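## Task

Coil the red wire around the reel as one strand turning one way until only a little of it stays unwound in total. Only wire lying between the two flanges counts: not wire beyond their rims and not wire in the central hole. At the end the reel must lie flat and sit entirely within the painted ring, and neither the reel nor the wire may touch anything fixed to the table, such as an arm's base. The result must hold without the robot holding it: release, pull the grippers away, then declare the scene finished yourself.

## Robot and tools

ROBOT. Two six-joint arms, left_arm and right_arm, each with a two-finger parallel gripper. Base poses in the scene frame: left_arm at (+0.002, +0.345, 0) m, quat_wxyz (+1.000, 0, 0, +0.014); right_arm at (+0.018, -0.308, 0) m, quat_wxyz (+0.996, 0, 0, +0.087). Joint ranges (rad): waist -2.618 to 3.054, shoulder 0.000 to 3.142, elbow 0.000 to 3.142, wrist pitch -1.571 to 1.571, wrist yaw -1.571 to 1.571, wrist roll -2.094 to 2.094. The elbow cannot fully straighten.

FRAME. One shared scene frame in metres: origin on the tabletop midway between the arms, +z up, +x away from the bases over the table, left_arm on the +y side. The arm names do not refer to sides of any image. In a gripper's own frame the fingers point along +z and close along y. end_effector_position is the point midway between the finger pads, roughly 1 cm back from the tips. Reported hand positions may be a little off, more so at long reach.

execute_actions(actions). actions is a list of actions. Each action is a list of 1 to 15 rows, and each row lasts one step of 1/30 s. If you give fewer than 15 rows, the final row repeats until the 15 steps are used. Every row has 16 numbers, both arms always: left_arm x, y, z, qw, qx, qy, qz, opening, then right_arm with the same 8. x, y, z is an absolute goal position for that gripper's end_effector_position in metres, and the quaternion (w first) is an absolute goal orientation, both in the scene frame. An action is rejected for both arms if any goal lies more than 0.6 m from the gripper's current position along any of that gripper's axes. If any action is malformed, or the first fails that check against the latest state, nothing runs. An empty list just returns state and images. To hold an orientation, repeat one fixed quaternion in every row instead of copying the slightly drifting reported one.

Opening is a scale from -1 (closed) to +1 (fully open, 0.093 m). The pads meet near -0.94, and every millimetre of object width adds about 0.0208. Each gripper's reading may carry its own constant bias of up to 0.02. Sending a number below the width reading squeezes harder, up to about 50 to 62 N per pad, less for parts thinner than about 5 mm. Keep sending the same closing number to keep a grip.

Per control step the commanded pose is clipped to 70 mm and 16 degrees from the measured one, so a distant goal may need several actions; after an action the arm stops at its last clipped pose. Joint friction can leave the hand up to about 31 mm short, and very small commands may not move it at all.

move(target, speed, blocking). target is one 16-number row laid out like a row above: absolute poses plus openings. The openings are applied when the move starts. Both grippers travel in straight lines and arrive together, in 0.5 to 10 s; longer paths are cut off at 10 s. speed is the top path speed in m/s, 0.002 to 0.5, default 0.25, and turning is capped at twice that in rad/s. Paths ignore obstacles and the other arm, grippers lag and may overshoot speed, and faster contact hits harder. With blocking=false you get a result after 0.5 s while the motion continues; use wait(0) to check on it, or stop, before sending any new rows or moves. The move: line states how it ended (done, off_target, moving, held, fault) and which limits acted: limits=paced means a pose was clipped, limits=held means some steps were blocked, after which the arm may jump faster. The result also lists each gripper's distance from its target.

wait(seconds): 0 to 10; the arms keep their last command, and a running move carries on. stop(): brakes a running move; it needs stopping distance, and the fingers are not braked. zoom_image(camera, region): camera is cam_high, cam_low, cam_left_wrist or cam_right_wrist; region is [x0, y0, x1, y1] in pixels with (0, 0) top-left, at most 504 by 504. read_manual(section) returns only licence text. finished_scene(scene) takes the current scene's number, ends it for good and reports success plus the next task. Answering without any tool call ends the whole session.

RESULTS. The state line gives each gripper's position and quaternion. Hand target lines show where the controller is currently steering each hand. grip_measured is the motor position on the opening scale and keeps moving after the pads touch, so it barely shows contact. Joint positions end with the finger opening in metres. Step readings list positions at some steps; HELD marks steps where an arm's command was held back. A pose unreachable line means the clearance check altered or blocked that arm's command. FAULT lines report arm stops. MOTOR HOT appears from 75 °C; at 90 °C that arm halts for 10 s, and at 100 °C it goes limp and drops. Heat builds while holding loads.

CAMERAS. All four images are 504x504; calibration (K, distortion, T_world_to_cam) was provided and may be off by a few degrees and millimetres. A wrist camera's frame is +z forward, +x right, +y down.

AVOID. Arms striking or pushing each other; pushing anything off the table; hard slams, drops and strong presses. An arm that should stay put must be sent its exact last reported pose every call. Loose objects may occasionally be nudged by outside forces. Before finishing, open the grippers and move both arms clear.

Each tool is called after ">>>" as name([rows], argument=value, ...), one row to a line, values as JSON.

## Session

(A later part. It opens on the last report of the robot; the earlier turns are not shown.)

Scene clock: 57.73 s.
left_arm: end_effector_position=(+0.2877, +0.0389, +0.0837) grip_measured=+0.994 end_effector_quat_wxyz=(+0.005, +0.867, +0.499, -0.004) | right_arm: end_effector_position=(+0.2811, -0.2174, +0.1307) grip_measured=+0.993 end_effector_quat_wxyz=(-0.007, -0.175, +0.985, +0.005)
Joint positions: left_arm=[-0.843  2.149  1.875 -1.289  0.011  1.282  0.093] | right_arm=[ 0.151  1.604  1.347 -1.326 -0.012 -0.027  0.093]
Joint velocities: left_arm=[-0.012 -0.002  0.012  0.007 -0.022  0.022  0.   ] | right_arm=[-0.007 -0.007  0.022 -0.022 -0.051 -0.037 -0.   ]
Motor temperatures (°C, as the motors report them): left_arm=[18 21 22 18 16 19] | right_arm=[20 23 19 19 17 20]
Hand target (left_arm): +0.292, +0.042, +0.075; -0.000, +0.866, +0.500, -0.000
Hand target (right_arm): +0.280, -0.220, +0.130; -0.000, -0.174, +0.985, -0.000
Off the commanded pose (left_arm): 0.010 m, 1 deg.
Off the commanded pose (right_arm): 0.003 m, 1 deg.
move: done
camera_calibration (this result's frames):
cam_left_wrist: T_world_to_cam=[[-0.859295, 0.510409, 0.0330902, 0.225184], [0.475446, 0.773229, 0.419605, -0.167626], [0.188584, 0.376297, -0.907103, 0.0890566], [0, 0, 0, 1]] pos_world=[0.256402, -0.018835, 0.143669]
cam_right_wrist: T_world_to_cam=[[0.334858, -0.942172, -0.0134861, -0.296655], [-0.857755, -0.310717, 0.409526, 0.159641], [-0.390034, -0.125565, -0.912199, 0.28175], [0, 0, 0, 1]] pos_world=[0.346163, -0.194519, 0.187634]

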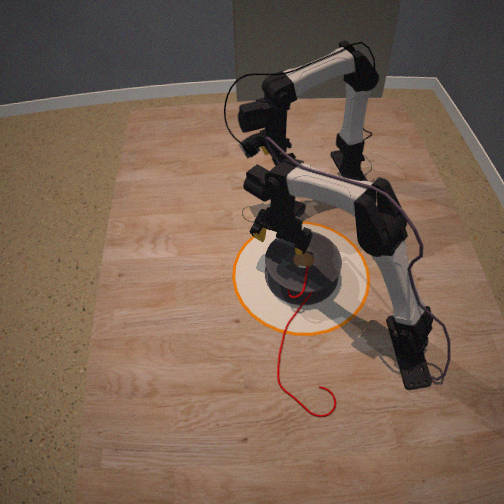

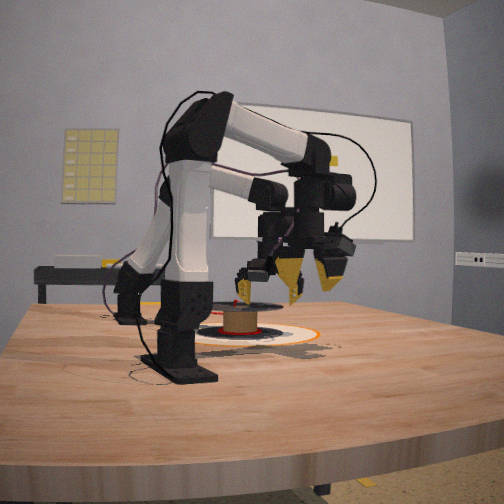

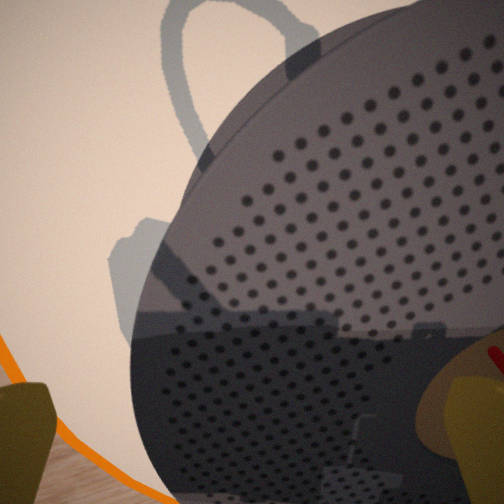

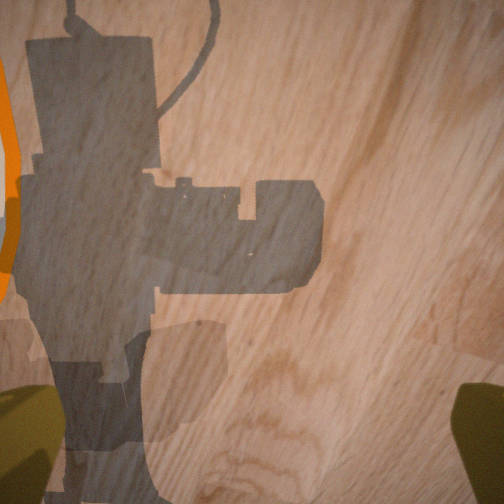

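>>> move(target=[0.287, 0.045, 0.060, 0.0, 0.866, 0.5, 0.0, 1, 0.28, -0.22, 0.13, 0.0, -0.174, 0.985, 0.0, 1], speed=0.03)

>>> zoom_image(camera="cam_low", region=[190, 250, 330, 350])

Scene clock: 59.67 s.
left_arm: end_effector_position=(+0.2833, +0.0437, +0.0618) grip_measured=+0.994 end_effector_quat_wxyz=(-0.005, +0.867, +0.499, -0.007) | right_arm: end_effector_position=(+0.2811, -0.2174, +0.1307) grip_measured=+0.993 end_effector_quat_wxyz=(-0.007, -0.175, +0.985, +0.005)
Joint positions: left_arm=[-0.843  2.149  1.788 -1.222  0.011  1.282  0.093] | right_arm=[ 0.151  1.604  1.347 -1.326 -0.012 -0.027  0.093]
Joint velocities: left_arm=[-0.012  0.022  0.012 -0.022  0.022  0.066 -0.001] | right_arm=[-0.002  0.002 -0.007 -0.007 -0.007  0.022 -0.001]
Motor temperatures (°C, as the motors report them): left_arm=[18 22 22 18 16 19] | right_arm=[20 23 19 19 17 20]
Hand target (left_arm): +0.287, +0.045, +0.060; -0.000, +0.866, +0.500, -0.000
Hand target (right_arm): +0.280, -0.220, +0.130; -0.000, -0.174, +0.985, -0.000
Off the commanded pose (left_arm): 0.004 m, 1 deg.
Off the commanded pose (right_arm): 0.003 m, 1 deg.
move: done
camera_calibration (this result's frames):
cam_left_wrist: T_world_to_cam=[[-0.858715, 0.509794, 0.0521402, 0.218345], [0.481184, 0.767137, 0.42422, -0.1616], [0.176266, 0.389373, -0.904057, 0.0709333], [0, 0, 0, 1]] pos_world=[0.252753, -0.014961, 0.121297]
cam_right_wrist: T_world_to_cam=[[0.334858, -0.942172, -0.0134861, -0.296655], [-0.857755, -0.310717, 0.409526, 0.159641], [-0.390034, -0.125565, -0.912199, 0.28175], [0, 0, 0, 1]] pos_world=[0.346163, -0.194519, 0.187634]

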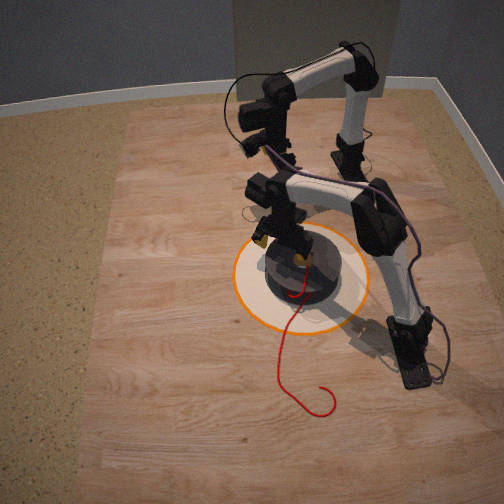

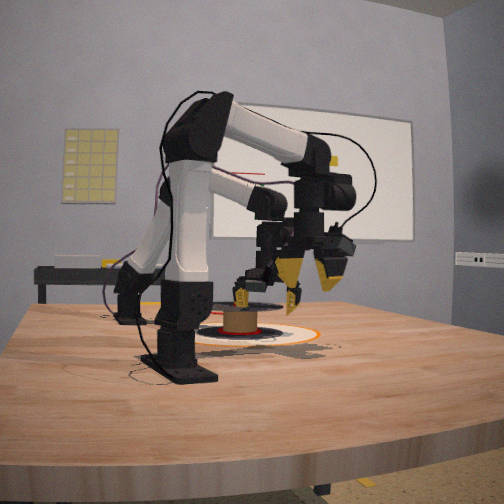

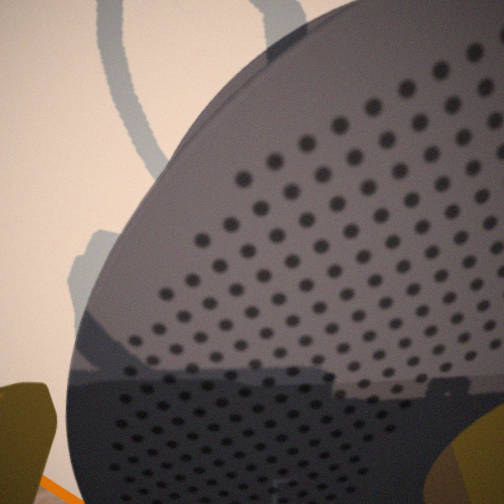

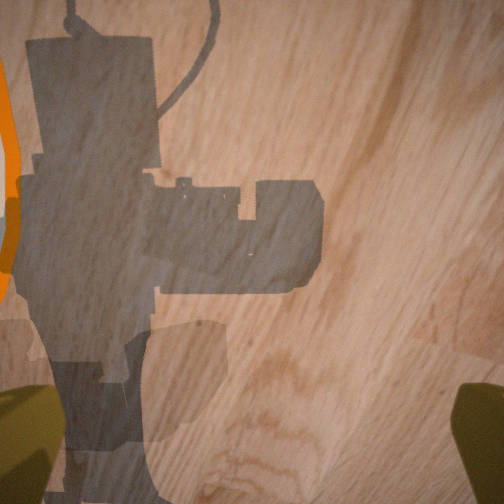

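Region (190, 250, 330, 350) of cam_low's 504x504 image, scaled by 3.600, with more detail than that image has; it fills the top 360 rows of this view, and the rest is white.

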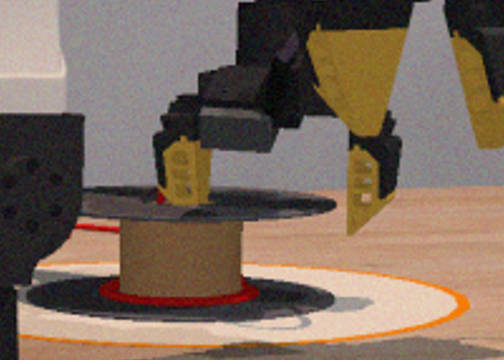

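>>> execute_actions([
  [[0.287,0.045,0.060,0,0.866,0.5,0,0.3,0.28,-0.22,0.13,0,-0.174,0.985,0,1]],
  [[0.287,0.045,0.060,0,0.866,0.5,0,0.3,0.28,-0.22,0.13,0,-0.174,0.985,0,1]],
])

Scene clock: 61.23 s.
left_arm: end_effector_position=(+0.2834, +0.0440, +0.0616) grip_measured=+0.466 end_effector_quat_wxyz=(-0.005, +0.867, +0.498, -0.006) | right_arm: end_effector_position=(+0.2811, -0.2174, +0.1307) grip_measured=+0.993 end_effector_quat_wxyz=(-0.007, -0.175, +0.985, +0.005)
Joint positions: left_arm=[-0.842  2.149  1.787 -1.222  0.01   1.284  0.068] | right_arm=[ 0.151  1.604  1.347 -1.326 -0.012 -0.027  0.093]
Joint velocities: left_arm=[-0.012 -0.012  0.002 -0.022  0.037  0.007 -0.001] | right_arm=[ 0.002 -0.007 -0.007  0.037 -0.007 -0.022  0.   ]
Motor temperatures (°C, as the motors report them): left_arm=[18 23 22 18 16 19] | right_arm=[20 23 19 19 17 20]
Hand target (left_arm): +0.287, +0.045, +0.060; -0.000, +0.866, +0.500, -0.000
Hand target (right_arm): +0.280, -0.220, +0.130; -0.000, -0.174, +0.985, -0.000
Off the commanded pose (left_arm): 0.004 m, 1 deg.
Off the commanded pose (right_arm): 0.003 m, 1 deg.
Step readings (end_effector_position; steps 1 to 15: 1st action; 16 to 30: 2nd action):
0: left_arm (+0.2833, +0.0437, +0.0618) | right_arm (+0.2811, -0.2174, +0.1307)
1: left_arm (+0.2830, +0.0439, +0.0618) | right_arm (+0.2811, -0.2174, +0.1307)
2: left_arm (+0.2835, +0.0442, +0.0616) | right_arm (+0.2811, -0.2174, +0.1307)
4: left_arm (+0.2834, +0.0440, +0.0616) | right_arm (+0.2811, -0.2174, +0.1307)
8: left_arm (+0.2834, +0.0440, +0.0616) | right_arm (+0.2811, -0.2174, +0.1307)
15: left_arm (+0.2834, +0.0440, +0.0616) | right_arm (+0.2811, -0.2174, +0.1307)
16: left_arm (+0.2834, +0.0440, +0.0616) | right_arm (+0.2811, -0.2174, +0.1307)
17: left_arm (+0.2834, +0.0440, +0.0616) | right_arm (+0.2811, -0.2174, +0.1307)
19: left_arm (+0.2834, +0.0440, +0.0616) | right_arm (+0.2811, -0.2174, +0.1307)
23: left_arm (+0.2834, +0.0440, +0.0616) | right_arm (+0.2811, -0.2174, +0.1307)
30: end_effector_position above
camera_calibration (this result's frames):
cam_left_wrist: T_world_to_cam=[[-0.858142, 0.510744, 0.0522868, 0.21811], [0.481946, 0.766252, 0.424955, -0.162018], [0.176978, 0.389871, -0.903703, 0.0703833], [0, 0, 0, 1]] pos_world=[0.252797, -0.0146924, 0.121052]
cam_right_wrist: T_world_to_cam=[[0.334858, -0.942172, -0.0134861, -0.296655], [-0.857755, -0.310717, 0.409526, 0.159641], [-0.390034, -0.125565, -0.912199, 0.28175], [0, 0, 0, 1]] pos_world=[0.346163, -0.194519, 0.187634]

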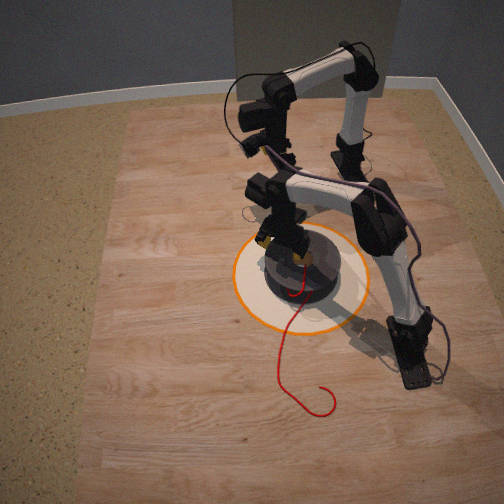

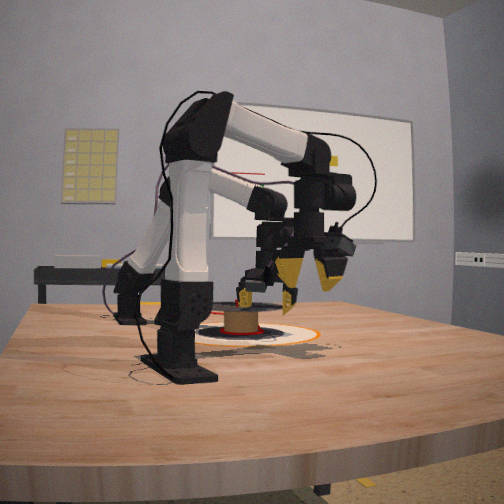

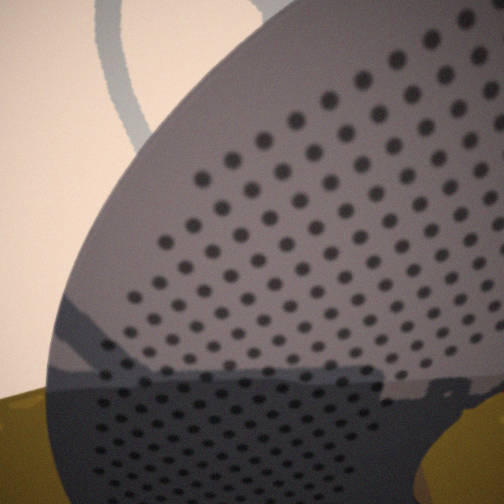

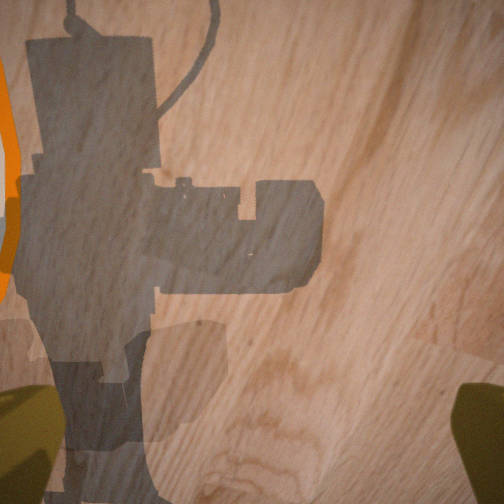

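>>> execute_actions([
  [[0.2911,0.0642,0.060,0,0.766,0.6428,0,0.3,0.28,-0.22,0.13,0,-0.174,0.985,0,1]],
  [[0.2911,0.0858,0.060,0,0.6428,0.766,0,0.3,0.28,-0.22,0.13,0,-0.174,0.985,0,1]],
  [[0.2837,0.106,0.060,0,0.5,0.866,0,0.3,0.28,-0.22,0.13,0,-0.174,0.985,0,1]],
])

Scene clock: 64.20 s.
left_arm: end_effector_position=(+0.2795, +0.1047, +0.0602) grip_measured=+0.468 end_effector_quat_wxyz=(-0.015, +0.515, +0.857, -0.009) | right_arm: end_effector_position=(+0.2811, -0.2174, +0.1307) grip_measured=+0.993 end_effector_quat_wxyz=(-0.007, -0.175, +0.985, +0.005)
Joint positions: left_arm=[-0.73   1.986  1.535 -1.147  0.023  0.38   0.068] | right_arm=[ 0.151  1.604  1.347 -1.326 -0.012 -0.027  0.093]
Joint velocities: left_arm=[ 0.002 -0.012  0.002  0.037 -0.081 -0.168 -0.   ] | right_arm=[-0.007 -0.012 -0.002  0.037  0.037 -0.066  0.   ]
Motor temperatures (°C, as the motors report them): left_arm=[18 24 22 19 16 19] | right_arm=[20 23 19 18 17 20]
Hand target (left_arm): +0.284, +0.106, +0.060; -0.000, +0.500, +0.866, -0.001
Hand target (right_arm): +0.280, -0.220, +0.130; -0.000, -0.174, +0.985, -0.000
Off the commanded pose (left_arm): 0.004 m, 3 deg.
Off the commanded pose (right_arm): 0.003 m, 1 deg.
Step readings (end_effector_position; steps 1 to 15: 1st action; 16 to 30: 2nd action; 31 to 45: 3rd action):
0: left_arm (+0.2834, +0.0440, +0.0616) | right_arm (+0.2811, -0.2174, +0.1307)
1: left_arm (+0.2835, +0.0457, +0.0611) | right_arm (+0.2811, -0.2174, +0.1307)
2: left_arm (+0.2834, +0.0488, +0.0611) | right_arm (+0.2811, -0.2174, +0.1307)
4: left_arm (+0.2863, +0.0558, +0.0609) | right_arm (+0.2811, -0.2174, +0.1307)
8: left_arm (+0.2900, +0.0628, +0.0609) | right_arm (+0.2811, -0.2174, +0.1307)
15: left_arm (+0.2894, +0.0636, +0.0609) | right_arm (+0.2811, -0.2174, +0.1307)
16: left_arm (+0.2892, +0.0652, +0.0608) | right_arm (+0.2811, -0.2174, +0.1307)
17: left_arm (+0.2880, +0.0686, +0.0609) | right_arm (+0.2811, -0.2174, +0.1307)
19: left_arm (+0.2878, +0.0771, +0.0607) | right_arm (+0.2811, -0.2174, +0.1307)
23: left_arm (+0.2893, +0.0843, +0.0606) | right_arm (+0.2811, -0.2174, +0.1307)
30: left_arm (+0.2884, +0.0850, +0.0606) | right_arm (+0.2811, -0.2174, +0.1307)
31: left_arm (+0.2877, +0.0865, +0.0606) | right_arm (+0.2811, -0.2174, +0.1307)
32: left_arm (+0.2854, +0.0900, +0.0605) | right_arm (+0.2811, -0.2174, +0.1307)
34: left_arm (+0.2817, +0.0985, +0.0604) | right_arm (+0.2811, -0.2174, +0.1307)
38: left_arm (+0.2801, +0.1046, +0.0603) | right_arm (+0.2811, -0.2174, +0.1307)
45: end_effector_position above
camera_calibration (this result's frames):
cam_left_wrist: T_world_to_cam=[[-0.884877, -0.460672, 0.0691027, 0.291977], [-0.386151, 0.808382, 0.444305, 0.0310121], [-0.26054, 0.366471, -0.893207, 0.170261], [0, 0, 0, 1]] pos_world=[0.314699, 0.0470402, 0.118123]
cam_right_wrist: T_world_to_cam=[[0.334858, -0.942172, -0.0134861, -0.296655], [-0.857755, -0.310717, 0.409526, 0.159641], [-0.390034, -0.125565, -0.912199, 0.28175], [0, 0, 0, 1]] pos_world=[0.346163, -0.194519, 0.187634]

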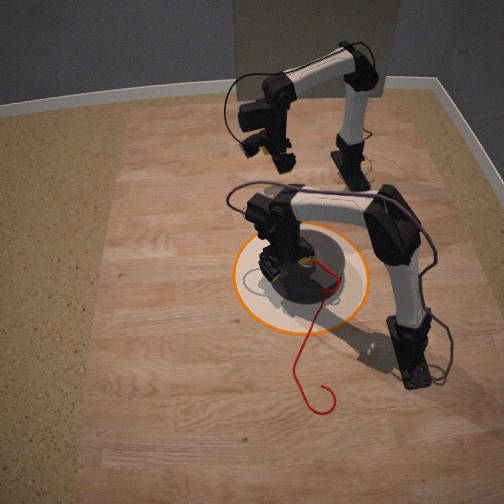

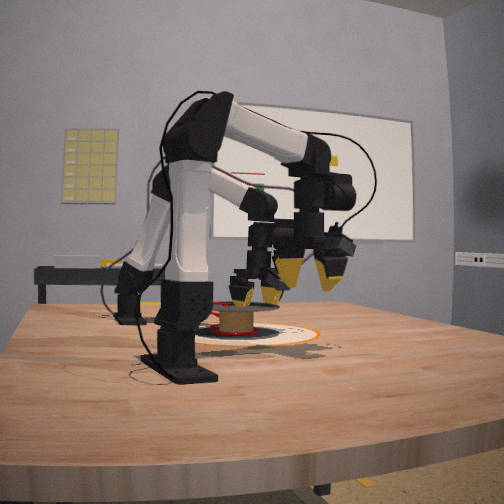

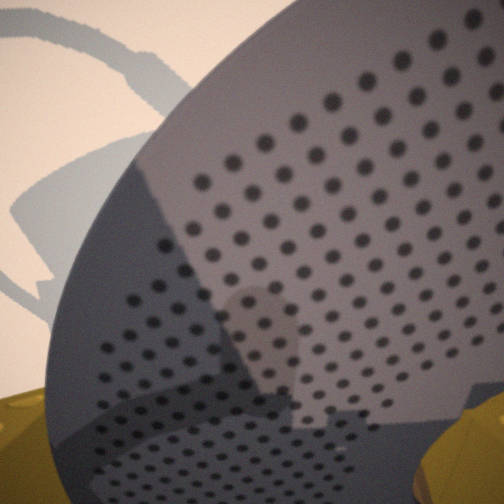

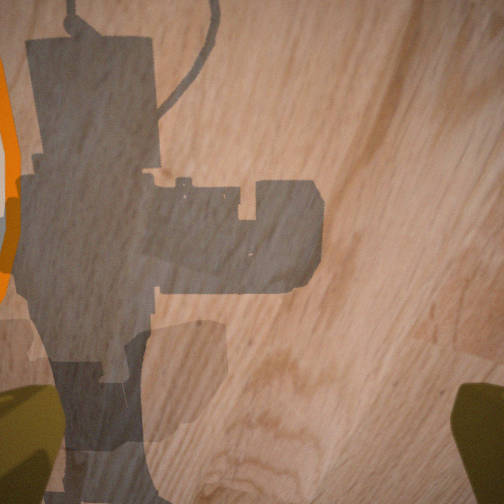

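>>> execute_actions([
  [[0.2699,0.1225,0.060,0,0.342,0.9397,0,0.3,0.28,-0.22,0.13,0,-0.174,0.985,0,1]],
  [[0.2512,0.1333,0.060,0,0.1736,0.9848,0,0.3,0.28,-0.22,0.13,0,-0.174,0.985,0,1]],
  [[0.230,0.137,0.060,0,0,1,0,0.3,0.28,-0.22,0.13,0,-0.174,0.985,0,1]],
  [[0.2088,0.1333,0.060,0,-0.1736,0.9848,0,0.3,0.28,-0.22,0.13,0,-0.174,0.985,0,1]],
  [[0.1901,0.1225,0.060,0,-0.342,0.9397,0,0.3,0.28,-0.22,0.13,0,-0.174,0.985,0,1]],
  [[0.1763,0.106,0.060,0,-0.5,0.866,0,0.3,0.28,-0.22,0.13,0,-0.174,0.985,0,1]],
])

Scene clock: 67.70 s.
left_arm: end_effector_position=(+0.1800, +0.1015, +0.0595) grip_measured=+0.470 end_effector_quat_wxyz=(-0.001, -0.485, +0.874, -0.012) | right_arm: end_effector_position=(+0.2811, -0.2174, +0.1307) grip_measured=+0.993 end_effector_quat_wxyz=(-0.007, -0.175, +0.985, +0.005)
Joint positions: left_arm=[-0.964  1.701  1.165 -1.012  0.005 -1.95   0.068] | right_arm=[ 0.151  1.604  1.347 -1.326 -0.012 -0.027  0.093]
Joint velocities: left_arm=[-0.027 -0.002 -0.012  0.022 -0.007 -0.198  0.001] | right_arm=[-0.002 -0.012 -0.022 -0.081 -0.051 -0.081 -0.   ]
Motor temperatures (°C, as the motors report them): left_arm=[18 24 22 19 16 19] | right_arm=[20 23 19 18 17 20]
Hand target (left_arm): +0.176, +0.106, +0.060; +0.000, -0.500, +0.866, +0.000
Hand target (right_arm): +0.280, -0.220, +0.130; -0.000, -0.174, +0.985, -0.000
Off the commanded pose (left_arm): 0.006 m, 2 deg.
Off the commanded pose (right_arm): 0.003 m, 1 deg.
Step readings (end_effector_position; steps 1 to 15: 1st action; 16 to 30: 2nd action; 31 to 45: 3rd action; 46 to 60: 4th action; 61 to 75: 5th action; 76 to 90: 6th action):
0: left_arm (+0.2794, +0.1047, +0.0602) | right_arm (+0.2811, -0.2174, +0.1307)
1: left_arm (+0.2782, +0.1057, +0.0602) | right_arm (+0.2811, -0.2174, +0.1307)
2: left_arm (+0.2755, +0.1083, +0.0603) | right_arm (+0.2811, -0.2174, +0.1307)
4: left_arm (+0.2687, +0.1156, +0.0600) | right_arm (+0.2811, -0.2174, +0.1307)
8: left_arm (+0.2637, +0.1198, +0.0599) | right_arm (+0.2811, -0.2174, +0.1307)
15: left_arm (+0.2653, +0.1182, +0.0598) | right_arm (+0.2811, -0.2174, +0.1307)
16: left_arm (+0.2641, +0.1190, +0.0598) | right_arm (+0.2811, -0.2174, +0.1307)
17: left_arm (+0.2614, +0.1212, +0.0597) | right_arm (+0.2811, -0.2174, +0.1307)
19: left_arm (+0.2537, +0.1269, +0.0596) | right_arm (+0.2811, -0.2174, +0.1307)
23: left_arm (+0.2489, +0.1303, +0.0599) | right_arm (+0.2811, -0.2174, +0.1307)
30: left_arm (+0.2510, +0.1286, +0.0595) | right_arm (+0.2811, -0.2174, +0.1307)
31: left_arm (+0.2494, +0.1289, +0.0594) | right_arm (+0.2811, -0.2174, +0.1307)
32: left_arm (+0.2462, +0.1303, +0.0592) | right_arm (+0.2811, -0.2174, +0.1307)
34: left_arm (+0.2374, +0.1328, +0.0594) | right_arm (+0.2811, -0.2174, +0.1307)
38: left_arm (+0.2301, +0.1315, +0.0600) | right_arm (+0.2811, -0.2174, +0.1307)
45: left_arm (+0.2315, +0.1302, +0.0598) | right_arm (+0.2811, -0.2174, +0.1307)
46: left_arm (+0.2301, +0.1298, +0.0593) | right_arm (+0.2811, -0.2174, +0.1307)
47: left_arm (+0.2267, +0.1294, +0.0590) | right_arm (+0.2811, -0.2174, +0.1307)
49: left_arm (+0.2183, +0.1284, +0.0594) | right_arm (+0.2811, -0.2174, +0.1307)
53: left_arm (+0.2112, +0.1252, +0.0597) | right_arm (+0.2811, -0.2174, +0.1307)
60: left_arm (+0.2125, +0.1252, +0.0596) | right_arm (+0.2811, -0.2174, +0.1307)
61: left_arm (+0.2111, +0.1242, +0.0595) | right_arm (+0.2811, -0.2174, +0.1307)
62: left_arm (+0.2082, +0.1226, +0.0593) | right_arm (+0.2811, -0.2174, +0.1307)
64: left_arm (+0.2007, +0.1180, +0.0594) | right_arm (+0.2811, -0.2174, +0.1307)
68: left_arm (+0.1943, +0.1132, +0.0595) | right_arm (+0.2811, -0.2174, +0.1307)
75: left_arm (+0.1955, +0.1141, +0.0595) | right_arm (+0.2811, -0.2174, +0.1307)
76: left_arm (+0.1942, +0.1129, +0.0595) | right_arm (+0.2811, -0.2174, +0.1307)
77: left_arm (+0.1917, +0.1107, +0.0595) | right_arm (+0.2811, -0.2174, +0.1307)
79: left_arm (+0.1850, +0.1052, +0.0595) | right_arm (+0.2811, -0.2174, +0.1307)
83: left_arm (+0.1792, +0.1009, +0.0595) | right_arm (+0.2811, -0.2174, +0.1307)
90: end_effector_position above
camera_calibration (this result's frames):
cam_left_wrist: T_world_to_cam=[[0.842686, -0.535361, 0.0571709, -0.100165], [-0.50209, -0.743067, 0.442445, 0.173899], [-0.194386, -0.401547, -0.894972, 0.210962], [0, 0, 0, 1]] pos_world=[0.212728, 0.160305, 0.117591]
cam_right_wrist: T_world_to_cam=[[0.334858, -0.942172, -0.0134861, -0.296655], [-0.857755, -0.310717, 0.409526, 0.159641], [-0.390034, -0.125565, -0.912199, 0.28175], [0, 0, 0, 1]] pos_world=[0.346163, -0.194519, 0.187634]

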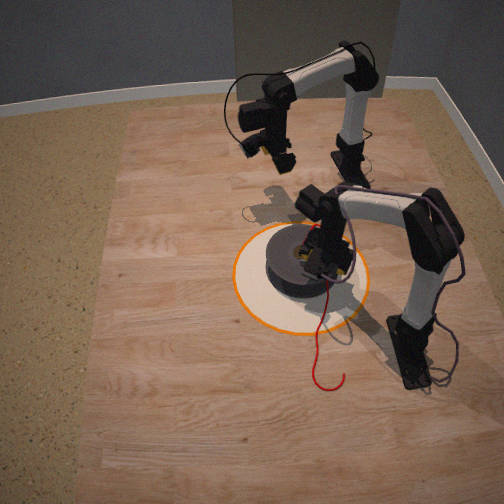

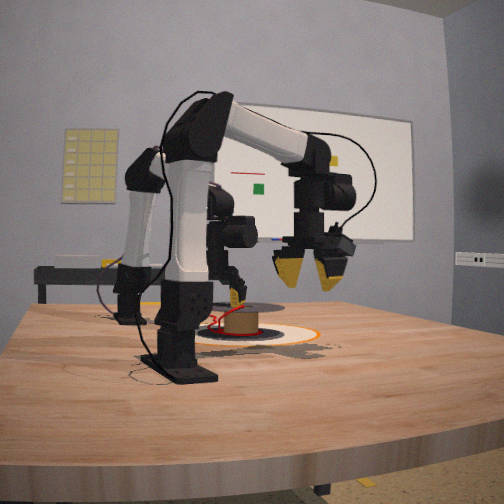

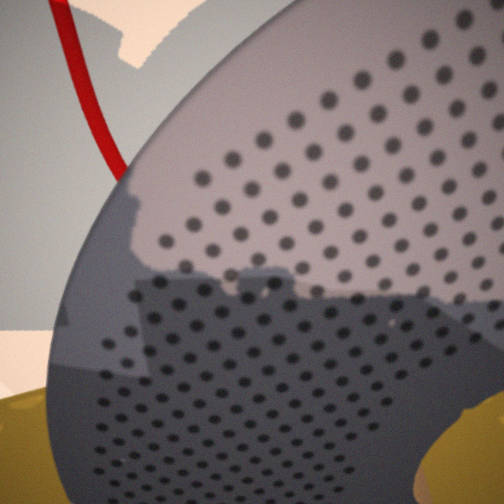

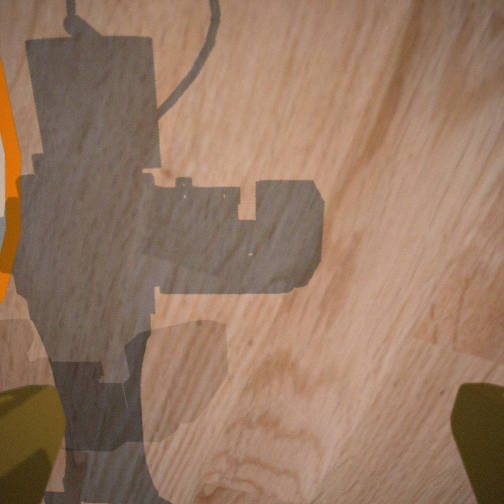

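>>> execute_actions([
  [[0.18,0.1015,0.060,0,-0.5,0.866,0,1,0.28,-0.22,0.13,0,-0.174,0.985,0,1]],
  [[0.18,0.1015,0.11,0,-0.5,0.866,0,1,0.28,-0.22,0.13,0,-0.174,0.985,0,1]],
  [[0.18,0.1015,0.125,0,-0.5,0.866,0,1,0.28,-0.22,0.13,0,-0.174,0.985,0,1]],
])

Scene clock: 69.97 s.
left_arm: end_effector_position=(+0.1801, +0.1013, +0.1176) grip_measured=+0.991 end_effector_quat_wxyz=(-0.003, -0.499, +0.866, +0.004) | right_arm: end_effector_position=(+0.2811, -0.2174, +0.1307) grip_measured=+0.993 end_effector_quat_wxyz=(-0.007, -0.175, +0.985, +0.005)
Joint positions: left_arm=[-0.964  1.692  1.39  -1.278  0.005 -1.982  0.093] | right_arm=[ 0.151  1.604  1.347 -1.326 -0.012 -0.027  0.093]
Joint velocities: left_arm=[-0.002 -0.007  0.012  0.022 -0.022 -0.095  0.   ] | right_arm=[ 0.007 -0.007 -0.007 -0.037 -0.037 -0.066  0.001]
Motor temperatures (°C, as the motors report them): left_arm=[18 24 22 18 16 19] | right_arm=[20 24 19 18 17 20]
Hand target (left_arm): +0.180, +0.102, +0.125; -0.000, -0.500, +0.866, +0.000
Hand target (right_arm): +0.280, -0.220, +0.130; -0.000, -0.174, +0.985, -0.000
Off the commanded pose (left_arm): 0.007 m, 1 deg.
Off the commanded pose (right_arm): 0.003 m, 1 deg.
Step readings (end_effector_position; steps 1 to 15: 1st action; 16 to 30: 2nd action; 31 to 45: 3rd action):
0: left_arm (+0.1801, +0.1016, +0.0595) | right_arm (+0.2811, -0.2174, +0.1307)
1: left_arm (+0.1801, +0.1014, +0.0595) | right_arm (+0.2811, -0.2174, +0.1307)
2: left_arm (+0.1802, +0.1013, +0.0600) | right_arm (+0.2811, -0.2174, +0.1307)
4: left_arm (+0.1801, +0.1013, +0.0607) | right_arm (+0.2811, -0.2174, +0.1307)
8: left_arm (+0.1800, +0.1015, +0.0611) | right_arm (+0.2811, -0.2174, +0.1307)
15: left_arm (+0.1795, +0.1021, +0.0611) | right_arm (+0.2811, -0.2174, +0.1307)
16: left_arm (+0.1791, +0.1027, +0.0656) | right_arm (+0.2811, -0.2174, +0.1307)
17: left_arm (+0.1794, +0.1023, +0.0731) | right_arm (+0.2811, -0.2174, +0.1307)
19: left_arm (+0.1851, +0.0945, +0.0913) | right_arm (+0.2811, -0.2174, +0.1307)
23: left_arm (+0.1881, +0.0905, +0.1056) | right_arm (+0.2811, -0.2174, +0.1307)
30: left_arm (+0.1819, +0.0988, +0.1052) | right_arm (+0.2811, -0.2174, +0.1307)
31: left_arm (+0.1813, +0.0997, +0.1069) | right_arm (+0.2811, -0.2174, +0.1307)
32: left_arm (+0.1810, +0.1001, +0.1094) | right_arm (+0.2811, -0.2174, +0.1307)
34: left_arm (+0.1823, +0.0984, +0.1150) | right_arm (+0.2811, -0.2174, +0.1307)
38: left_arm (+0.1820, +0.0988, +0.1176) | right_arm (+0.2811, -0.2174, +0.1307)
45: end_effector_position above
camera_calibration (this result's frames):
cam_left_wrist: T_world_to_cam=[[0.860439, -0.508842, 0.0269217, -0.106003], [-0.469022, -0.770239, 0.432145, 0.146114], [-0.199158, -0.384461, -0.901402, 0.262857], [0, 0, 0, 1]] pos_world=[0.212089, 0.159662, 0.176652]
cam_right_wrist: T_world_to_cam=[[0.334858, -0.942172, -0.0134861, -0.296655], [-0.857755, -0.310717, 0.409526, 0.159641], [-0.390034, -0.125565, -0.912199, 0.28175], [0, 0, 0, 1]] pos_world=[0.346163, -0.194519, 0.187634]

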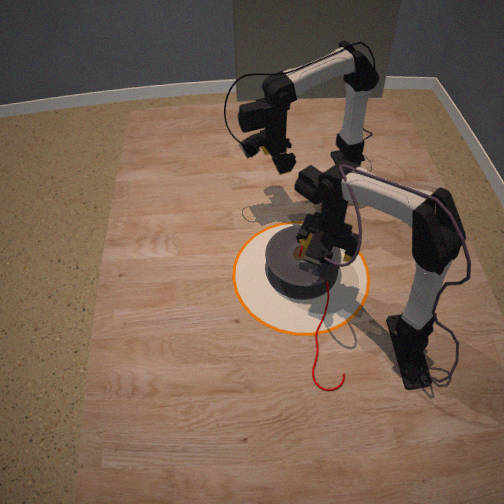

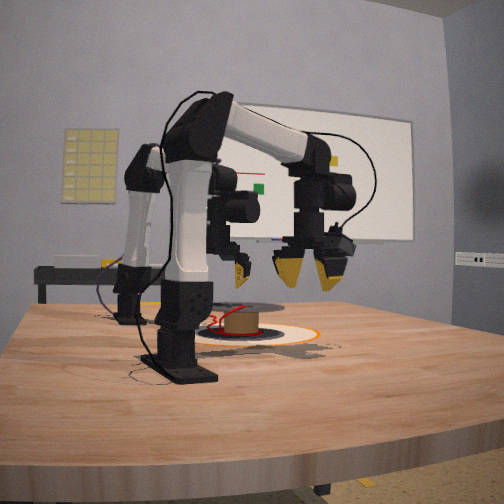

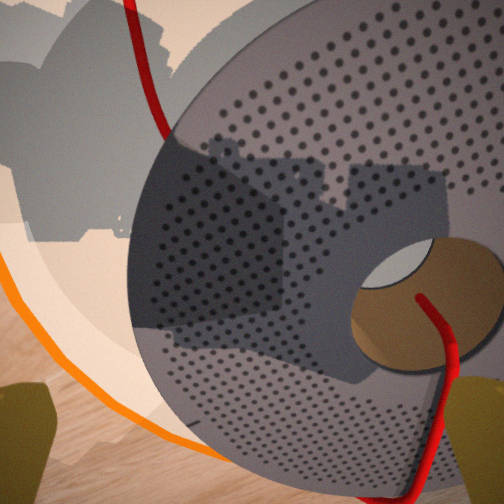

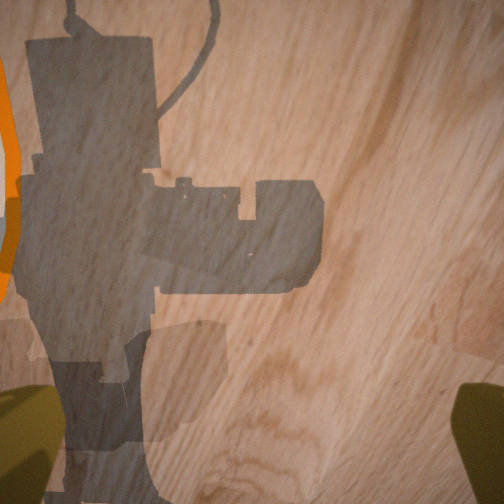

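>>> execute_actions([
  [[0.25,0.09,0.125,0,0.2588,0.9659,0,1,0.28,-0.22,0.13,0,-0.174,0.985,0,1]],
  [[0.25,0.09,0.125,0,0.2588,0.9659,0,1,0.28,-0.22,0.13,0,-0.174,0.985,0,1]],
  [[0.292,0.04,0.115,0,0.866,0.5,0,1,0.28,-0.22,0.13,0,-0.174,0.985,0,1]],
  [[0.292,0.04,0.105,0,0.866,0.5,0,1,0.28,-0.22,0.13,0,-0.174,0.985,0,1]],
  [[0.292,0.04,0.10,0,0.866,0.5,0,1,0.28,-0.22,0.13,0,-0.174,0.985,0,1]],
])

Scene clock: 73.37 s.
left_arm: end_effector_position=(+0.2942, +0.0400, +0.1026) grip_measured=+0.991 end_effector_quat_wxyz=(+0.011, +0.860, +0.511, +0.006) | right_arm: end_effector_position=(+0.2811, -0.2174, +0.1307) grip_measured=+0.993 end_effector_quat_wxyz=(-0.007, -0.175, +0.985, +0.005)
Joint positions: left_arm=[-0.837  2.148  1.949 -1.347 -0.007  1.26   0.093] | right_arm=[ 0.151  1.604  1.347 -1.326 -0.012 -0.027  0.093]
Joint velocities: left_arm=[-0.012 -0.012  0.046 -0.081 -0.022  0.11   0.   ] | right_arm=[ 0.002  0.012  0.017 -0.051  0.022  0.022 -0.001]
Motor temperatures (°C, as the motors report them): left_arm=[18 24 22 18 16 19] | right_arm=[20 24 19 18 17 20]
Hand target (left_arm): +0.292, +0.040, +0.100; +0.001, +0.866, +0.501, +0.000
Hand target (right_arm): +0.280, -0.220, +0.130; -0.000, -0.174, +0.985, -0.000
Off the commanded pose (left_arm): 0.003 m, 2 deg.
Off the commanded pose (right_arm): 0.003 m, 1 deg.
Step readings (end_effector_position; steps 1 to 15: 1st action; 16 to 30: 2nd action; 31 to 45: 3rd action; 46 to 60: 4th action; 61 to 75: 5th action):
0: left_arm (+0.1798, +0.1018, +0.1176) | right_arm (+0.2811, -0.2174, +0.1307)
1: left_arm (+0.1838, +0.1021, +0.1199) | right_arm (+0.2811, -0.2174, +0.1307)
2: left_arm (+0.1964, +0.0989, +0.1238) | right_arm (+0.2811, -0.2174, +0.1307)
4: left_arm (+0.2291, +0.0919, +0.1285) | right_arm (+0.2811, -0.2174, +0.1307)
8: left_arm (+0.2496, +0.0923, +0.1256) | right_arm (+0.2811, -0.2174, +0.1307)
15: left_arm (+0.2491, +0.0918, +0.1252) | right_arm (+0.2811, -0.2174, +0.1307)
16: left_arm (+0.2491, +0.0918, +0.1252) | right_arm (+0.2811, -0.2174, +0.1307)
17: left_arm (+0.2491, +0.0918, +0.1252) | right_arm (+0.2811, -0.2174, +0.1307)
19: left_arm (+0.2491, +0.0918, +0.1252) | right_arm (+0.2811, -0.2174, +0.1307)
23: left_arm (+0.2490, +0.0920, +0.1252) | right_arm (+0.2811, -0.2174, +0.1307)
30: left_arm (+0.2509, +0.0900, +0.1297) | right_arm (+0.2811, -0.2174, +0.1307)
31: left_arm (+0.2535, +0.0867, +0.1303) | right_arm (+0.2811, -0.2174, +0.1307)
32: left_arm (+0.2624, +0.0767, +0.1313) | right_arm (+0.2811, -0.2174, +0.1307)
34: left_arm (+0.2815, +0.0545, +0.1268) | right_arm (+0.2811, -0.2174, +0.1307)
38: left_arm (+0.2901, +0.0443, +0.1104) | right_arm (+0.2811, -0.2174, +0.1307)
45: left_arm (+0.2943, +0.0399, +0.1149) | right_arm (+0.2811, -0.2174, +0.1307)
46: left_arm (+0.2943, +0.0399, +0.1149) | right_arm (+0.2811, -0.2174, +0.1307)
47: left_arm (+0.2943, +0.0399, +0.1149) | right_arm (+0.2811, -0.2174, +0.1307)
49: left_arm (+0.2943, +0.0399, +0.1149) | right_arm (+0.2811, -0.2174, +0.1307)
53: left_arm (+0.2943, +0.0399, +0.1149) | right_arm (+0.2811, -0.2174, +0.1307)
60: left_arm (+0.2938, +0.0404, +0.1126) | right_arm (+0.2811, -0.2174, +0.1307)
61: left_arm (+0.2938, +0.0404, +0.1108) | right_arm (+0.2811, -0.2174, +0.1307)
62: left_arm (+0.2938, +0.0404, +0.1088) | right_arm (+0.2811, -0.2174, +0.1307)
64: left_arm (+0.2941, +0.0401, +0.1046) | right_arm (+0.2811, -0.2174, +0.1307)
68: left_arm (+0.2948, +0.0393, +0.0998) | right_arm (+0.2811, -0.2174, +0.1307)
75: end_effector_position above
camera_calibration (this result's frames):
cam_left_wrist: T_world_to_cam=[[-0.874039, 0.485689, 0.0127467, 0.236964], [0.443116, 0.786117, 0.430893, -0.171589], [0.19926, 0.382265, -0.902313, 0.100643], [0, 0, 0, 1]] pos_world=[0.263096, -0.0186742, 0.161727]
cam_right_wrist: T_world_to_cam=[[0.334858, -0.942172, -0.0134861, -0.296655], [-0.857755, -0.310717, 0.409526, 0.159641], [-0.390034, -0.125565, -0.912199, 0.28175], [0, 0, 0, 1]] pos_world=[0.346163, -0.194519, 0.187634]

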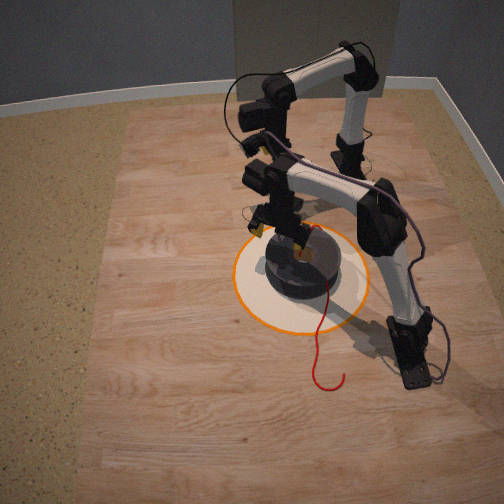

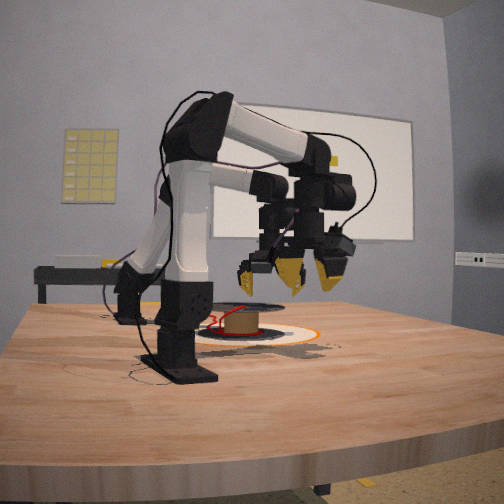

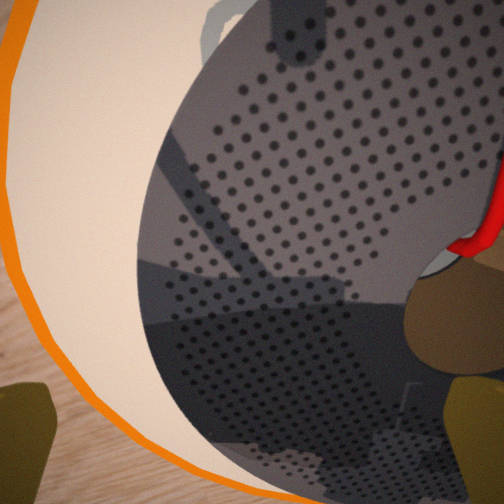

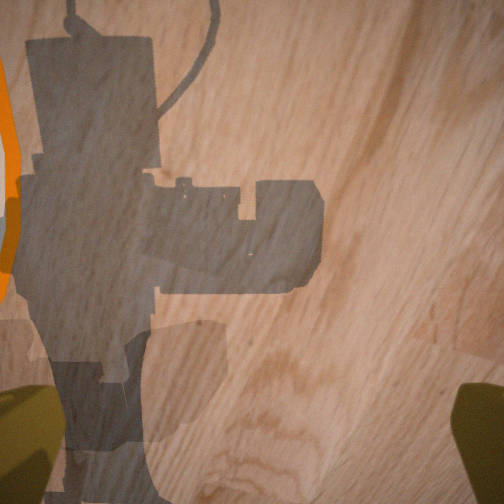

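>>> execute_actions([
  [[0.280,0.040,0.09,0,0.866,0.5,0,1,0.28,-0.22,0.13,0,-0.174,0.985,0,1]],
  [[0.281,0.040,0.075,0,0.866,0.5,0,1,0.28,-0.22,0.13,0,-0.174,0.985,0,1]],
])

Scene clock: 75.13 s.
left_arm: end_effector_position=(+0.2822, +0.0430, +0.0769) grip_measured=+0.991 end_effector_quat_wxyz=(-0.006, +0.866, +0.500, +0.002) | right_arm: end_effector_position=(+0.2811, -0.2174, +0.1307) grip_measured=+0.993 end_effector_quat_wxyz=(-0.007, -0.175, +0.985, +0.005)
Joint positions: left_arm=[-0.853  2.14   1.834 -1.275 -0.007  1.269  0.093] | right_arm=[ 0.151  1.604  1.347 -1.326 -0.012 -0.027  0.093]
Joint velocities: left_arm=[-0.017  0.007  0.007 -0.022  0.051 -0.007 -0.   ] | right_arm=[-0.007  0.007  0.012  0.007  0.022 -0.066  0.001]
Motor temperatures (°C, as the motors report them): left_arm=[18 25 22 18 16 19] | right_arm=[20 24 19 18 17 20]
Hand target (left_arm): +0.281, +0.040, +0.075; -0.000, +0.866, +0.500, -0.000
Hand target (right_arm): +0.280, -0.220, +0.130; -0.000, -0.174, +0.985, -0.000
Off the commanded pose (left_arm): 0.004 m, 1 deg.
Off the commanded pose (right_arm): 0.003 m, 1 deg.
Step readings (end_effector_position; steps 1 to 15: 1st action; 16 to 30: 2nd action):
0: left_arm (+0.2930, +0.0412, +0.1028) | right_arm (+0.2811, -0.2174, +0.1307)
1: left_arm (+0.2924, +0.0414, +0.1009) | right_arm (+0.2811, -0.2174, +0.1307)
2: left_arm (+0.2903, +0.0425, +0.0982) | right_arm (+0.2811, -0.2174, +0.1307)
4: left_arm (+0.2844, +0.0452, +0.0915) | right_arm (+0.2811, -0.2174, +0.1307)
8: left_arm (+0.2800, +0.0454, +0.0879) | right_arm (+0.2811, -0.2174, +0.1307)
15: left_arm (+0.2811, +0.0443, +0.0879) | right_arm (+0.2811, -0.2174, +0.1307)
16: left_arm (+0.2813, +0.0440, +0.0862) | right_arm (+0.2811, -0.2174, +0.1307)
17: left_arm (+0.2813, +0.0440, +0.0840) | right_arm (+0.2811, -0.2174, +0.1307)
19: left_arm (+0.2800, +0.0454, +0.0789) | right_arm (+0.2811, -0.2174, +0.1307)
23: left_arm (+0.2807, +0.0447, +0.0769) | right_arm (+0.2811, -0.2174, +0.1307)
30: end_effector_position above
camera_calibration (this result's frames):
cam_left_wrist: T_world_to_cam=[[-0.860882, 0.506823, 0.0448678, 0.218336], [0.472624, 0.76389, 0.43943, -0.165593], [0.188439, 0.399503, -0.897156, 0.0806283], [0, 0, 0, 1]] pos_world=[0.251031, -0.0163741, 0.135306]
cam_right_wrist: T_world_to_cam=[[0.334858, -0.942172, -0.0134861, -0.296655], [-0.857755, -0.310717, 0.409526, 0.159641], [-0.390034, -0.125565, -0.912199, 0.28175], [0, 0, 0, 1]] pos_world=[0.346163, -0.194519, 0.187634]

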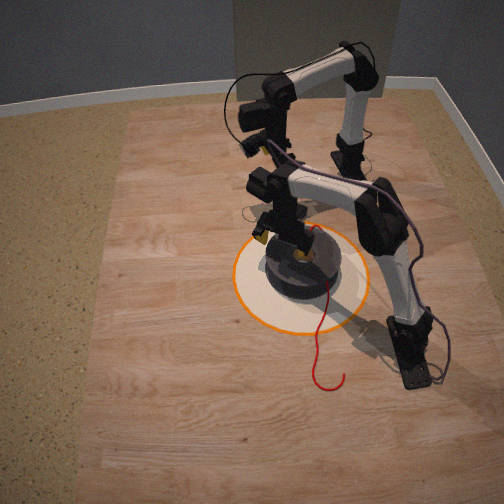

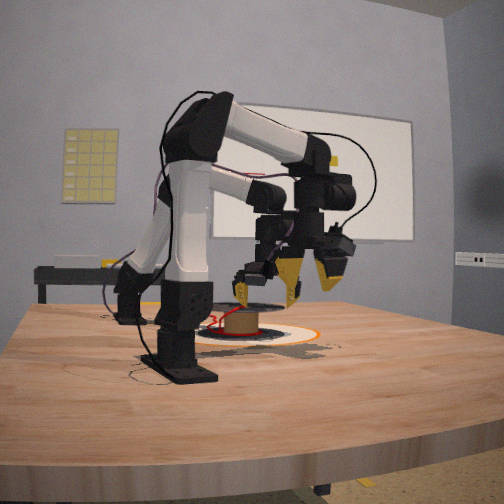

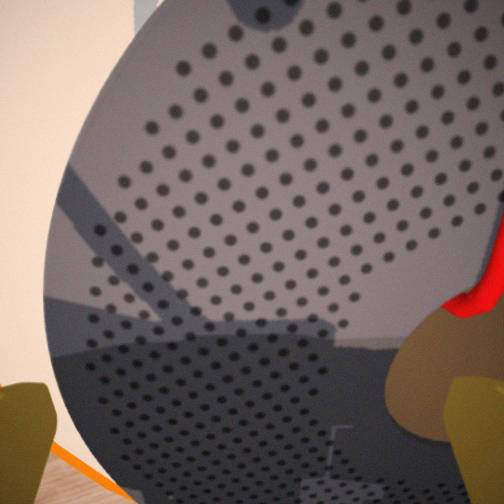

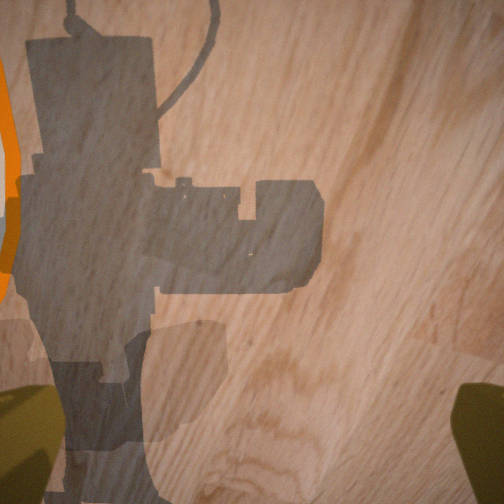

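>>> execute_actions([
  [[0.286,0.029,0.076,0,0.866,0.5,0,1,0.28,-0.22,0.13,0,-0.174,0.985,0,1]],
])

Scene clock: 76.50 s.
left_arm: end_effector_position=(+0.2873, +0.0337, +0.0788) grip_measured=+0.991 end_effector_quat_wxyz=(+0.003, +0.865, +0.501, +0.004) | right_arm: end_effector_position=(+0.2811, -0.2174, +0.1307) grip_measured=+0.993 end_effector_quat_wxyz=(-0.007, -0.175, +0.985, +0.005)
Joint positions: left_arm=[-0.859  2.167  1.883 -1.281 -0.007  1.261  0.093] | right_arm=[ 0.151  1.604  1.347 -1.326 -0.012 -0.027  0.093]
Joint velocities: left_arm=[-0.007 -0.007 -0.017  0.066  0.007 -0.022  0.   ] | right_arm=[-0.002 -0.012  0.007  0.066 -0.007  0.007 -0.   ]
Motor temperatures (°C, as the motors report them): left_arm=[18 25 22 18 16 19] | right_arm=[20 24 19 18 17 20]
Hand target (left_arm): +0.286, +0.029, +0.076; +0.000, +0.866, +0.500, +0.000
Hand target (right_arm): +0.280, -0.220, +0.130; -0.000, -0.174, +0.985, -0.000
Off the commanded pose (left_arm): 0.006 m, 1 deg.
Off the commanded pose (right_arm): 0.003 m, 1 deg.
Step readings (end_effector_position):
0: left_arm (+0.2826, +0.0426, +0.0769) | right_arm (+0.2811, -0.2174, +0.1307)
1: left_arm (+0.2829, +0.0420, +0.0773) | right_arm (+0.2811, -0.2174, +0.1307)
2: left_arm (+0.2845, +0.0398, +0.0780) | right_arm (+0.2811, -0.2174, +0.1307)
4: left_arm (+0.2870, +0.0358, +0.0788) | right_arm (+0.2811, -0.2174, +0.1307)
8: left_arm (+0.2873, +0.0338, +0.0788) | right_arm (+0.2811, -0.2174, +0.1307)
15: end_effector_position above
camera_calibration (this result's frames):
cam_left_wrist: T_world_to_cam=[[-0.862267, 0.505637, 0.028772, 0.229034], [0.466178, 0.77021, 0.435263, -0.15975], [0.197924, 0.388726, -0.899844, 0.0829222], [0, 0, 0, 1]] pos_world=[0.255548, -0.0250006, 0.13756]
cam_right_wrist: T_world_to_cam=[[0.334858, -0.942172, -0.0134861, -0.296655], [-0.857755, -0.310717, 0.409526, 0.159641], [-0.390034, -0.125565, -0.912199, 0.28175], [0, 0, 0, 1]] pos_world=[0.346163, -0.194519, 0.187634]

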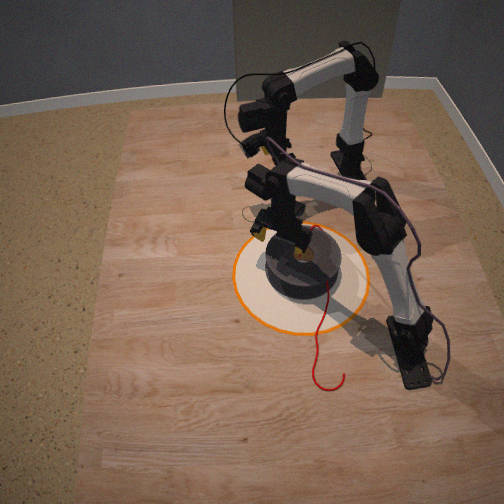

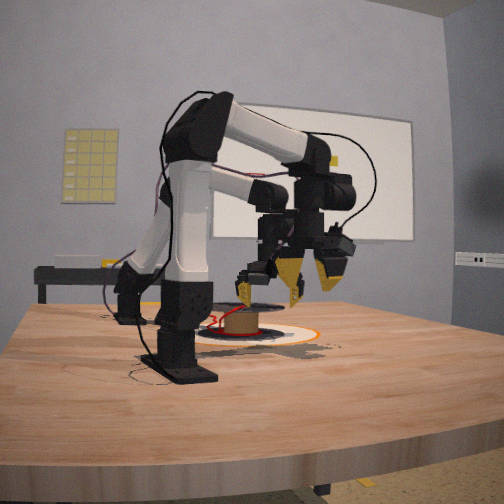

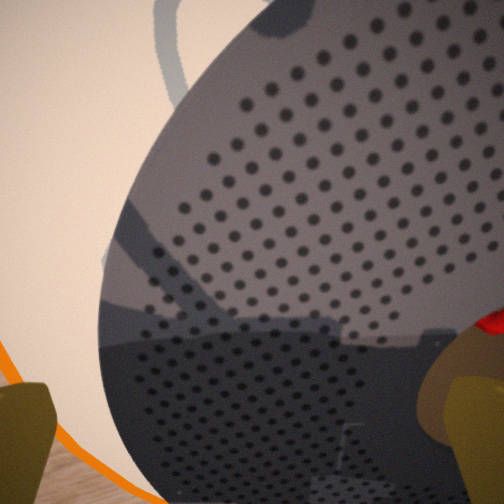

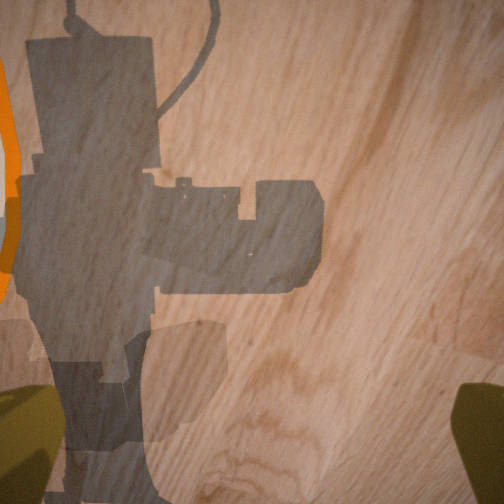

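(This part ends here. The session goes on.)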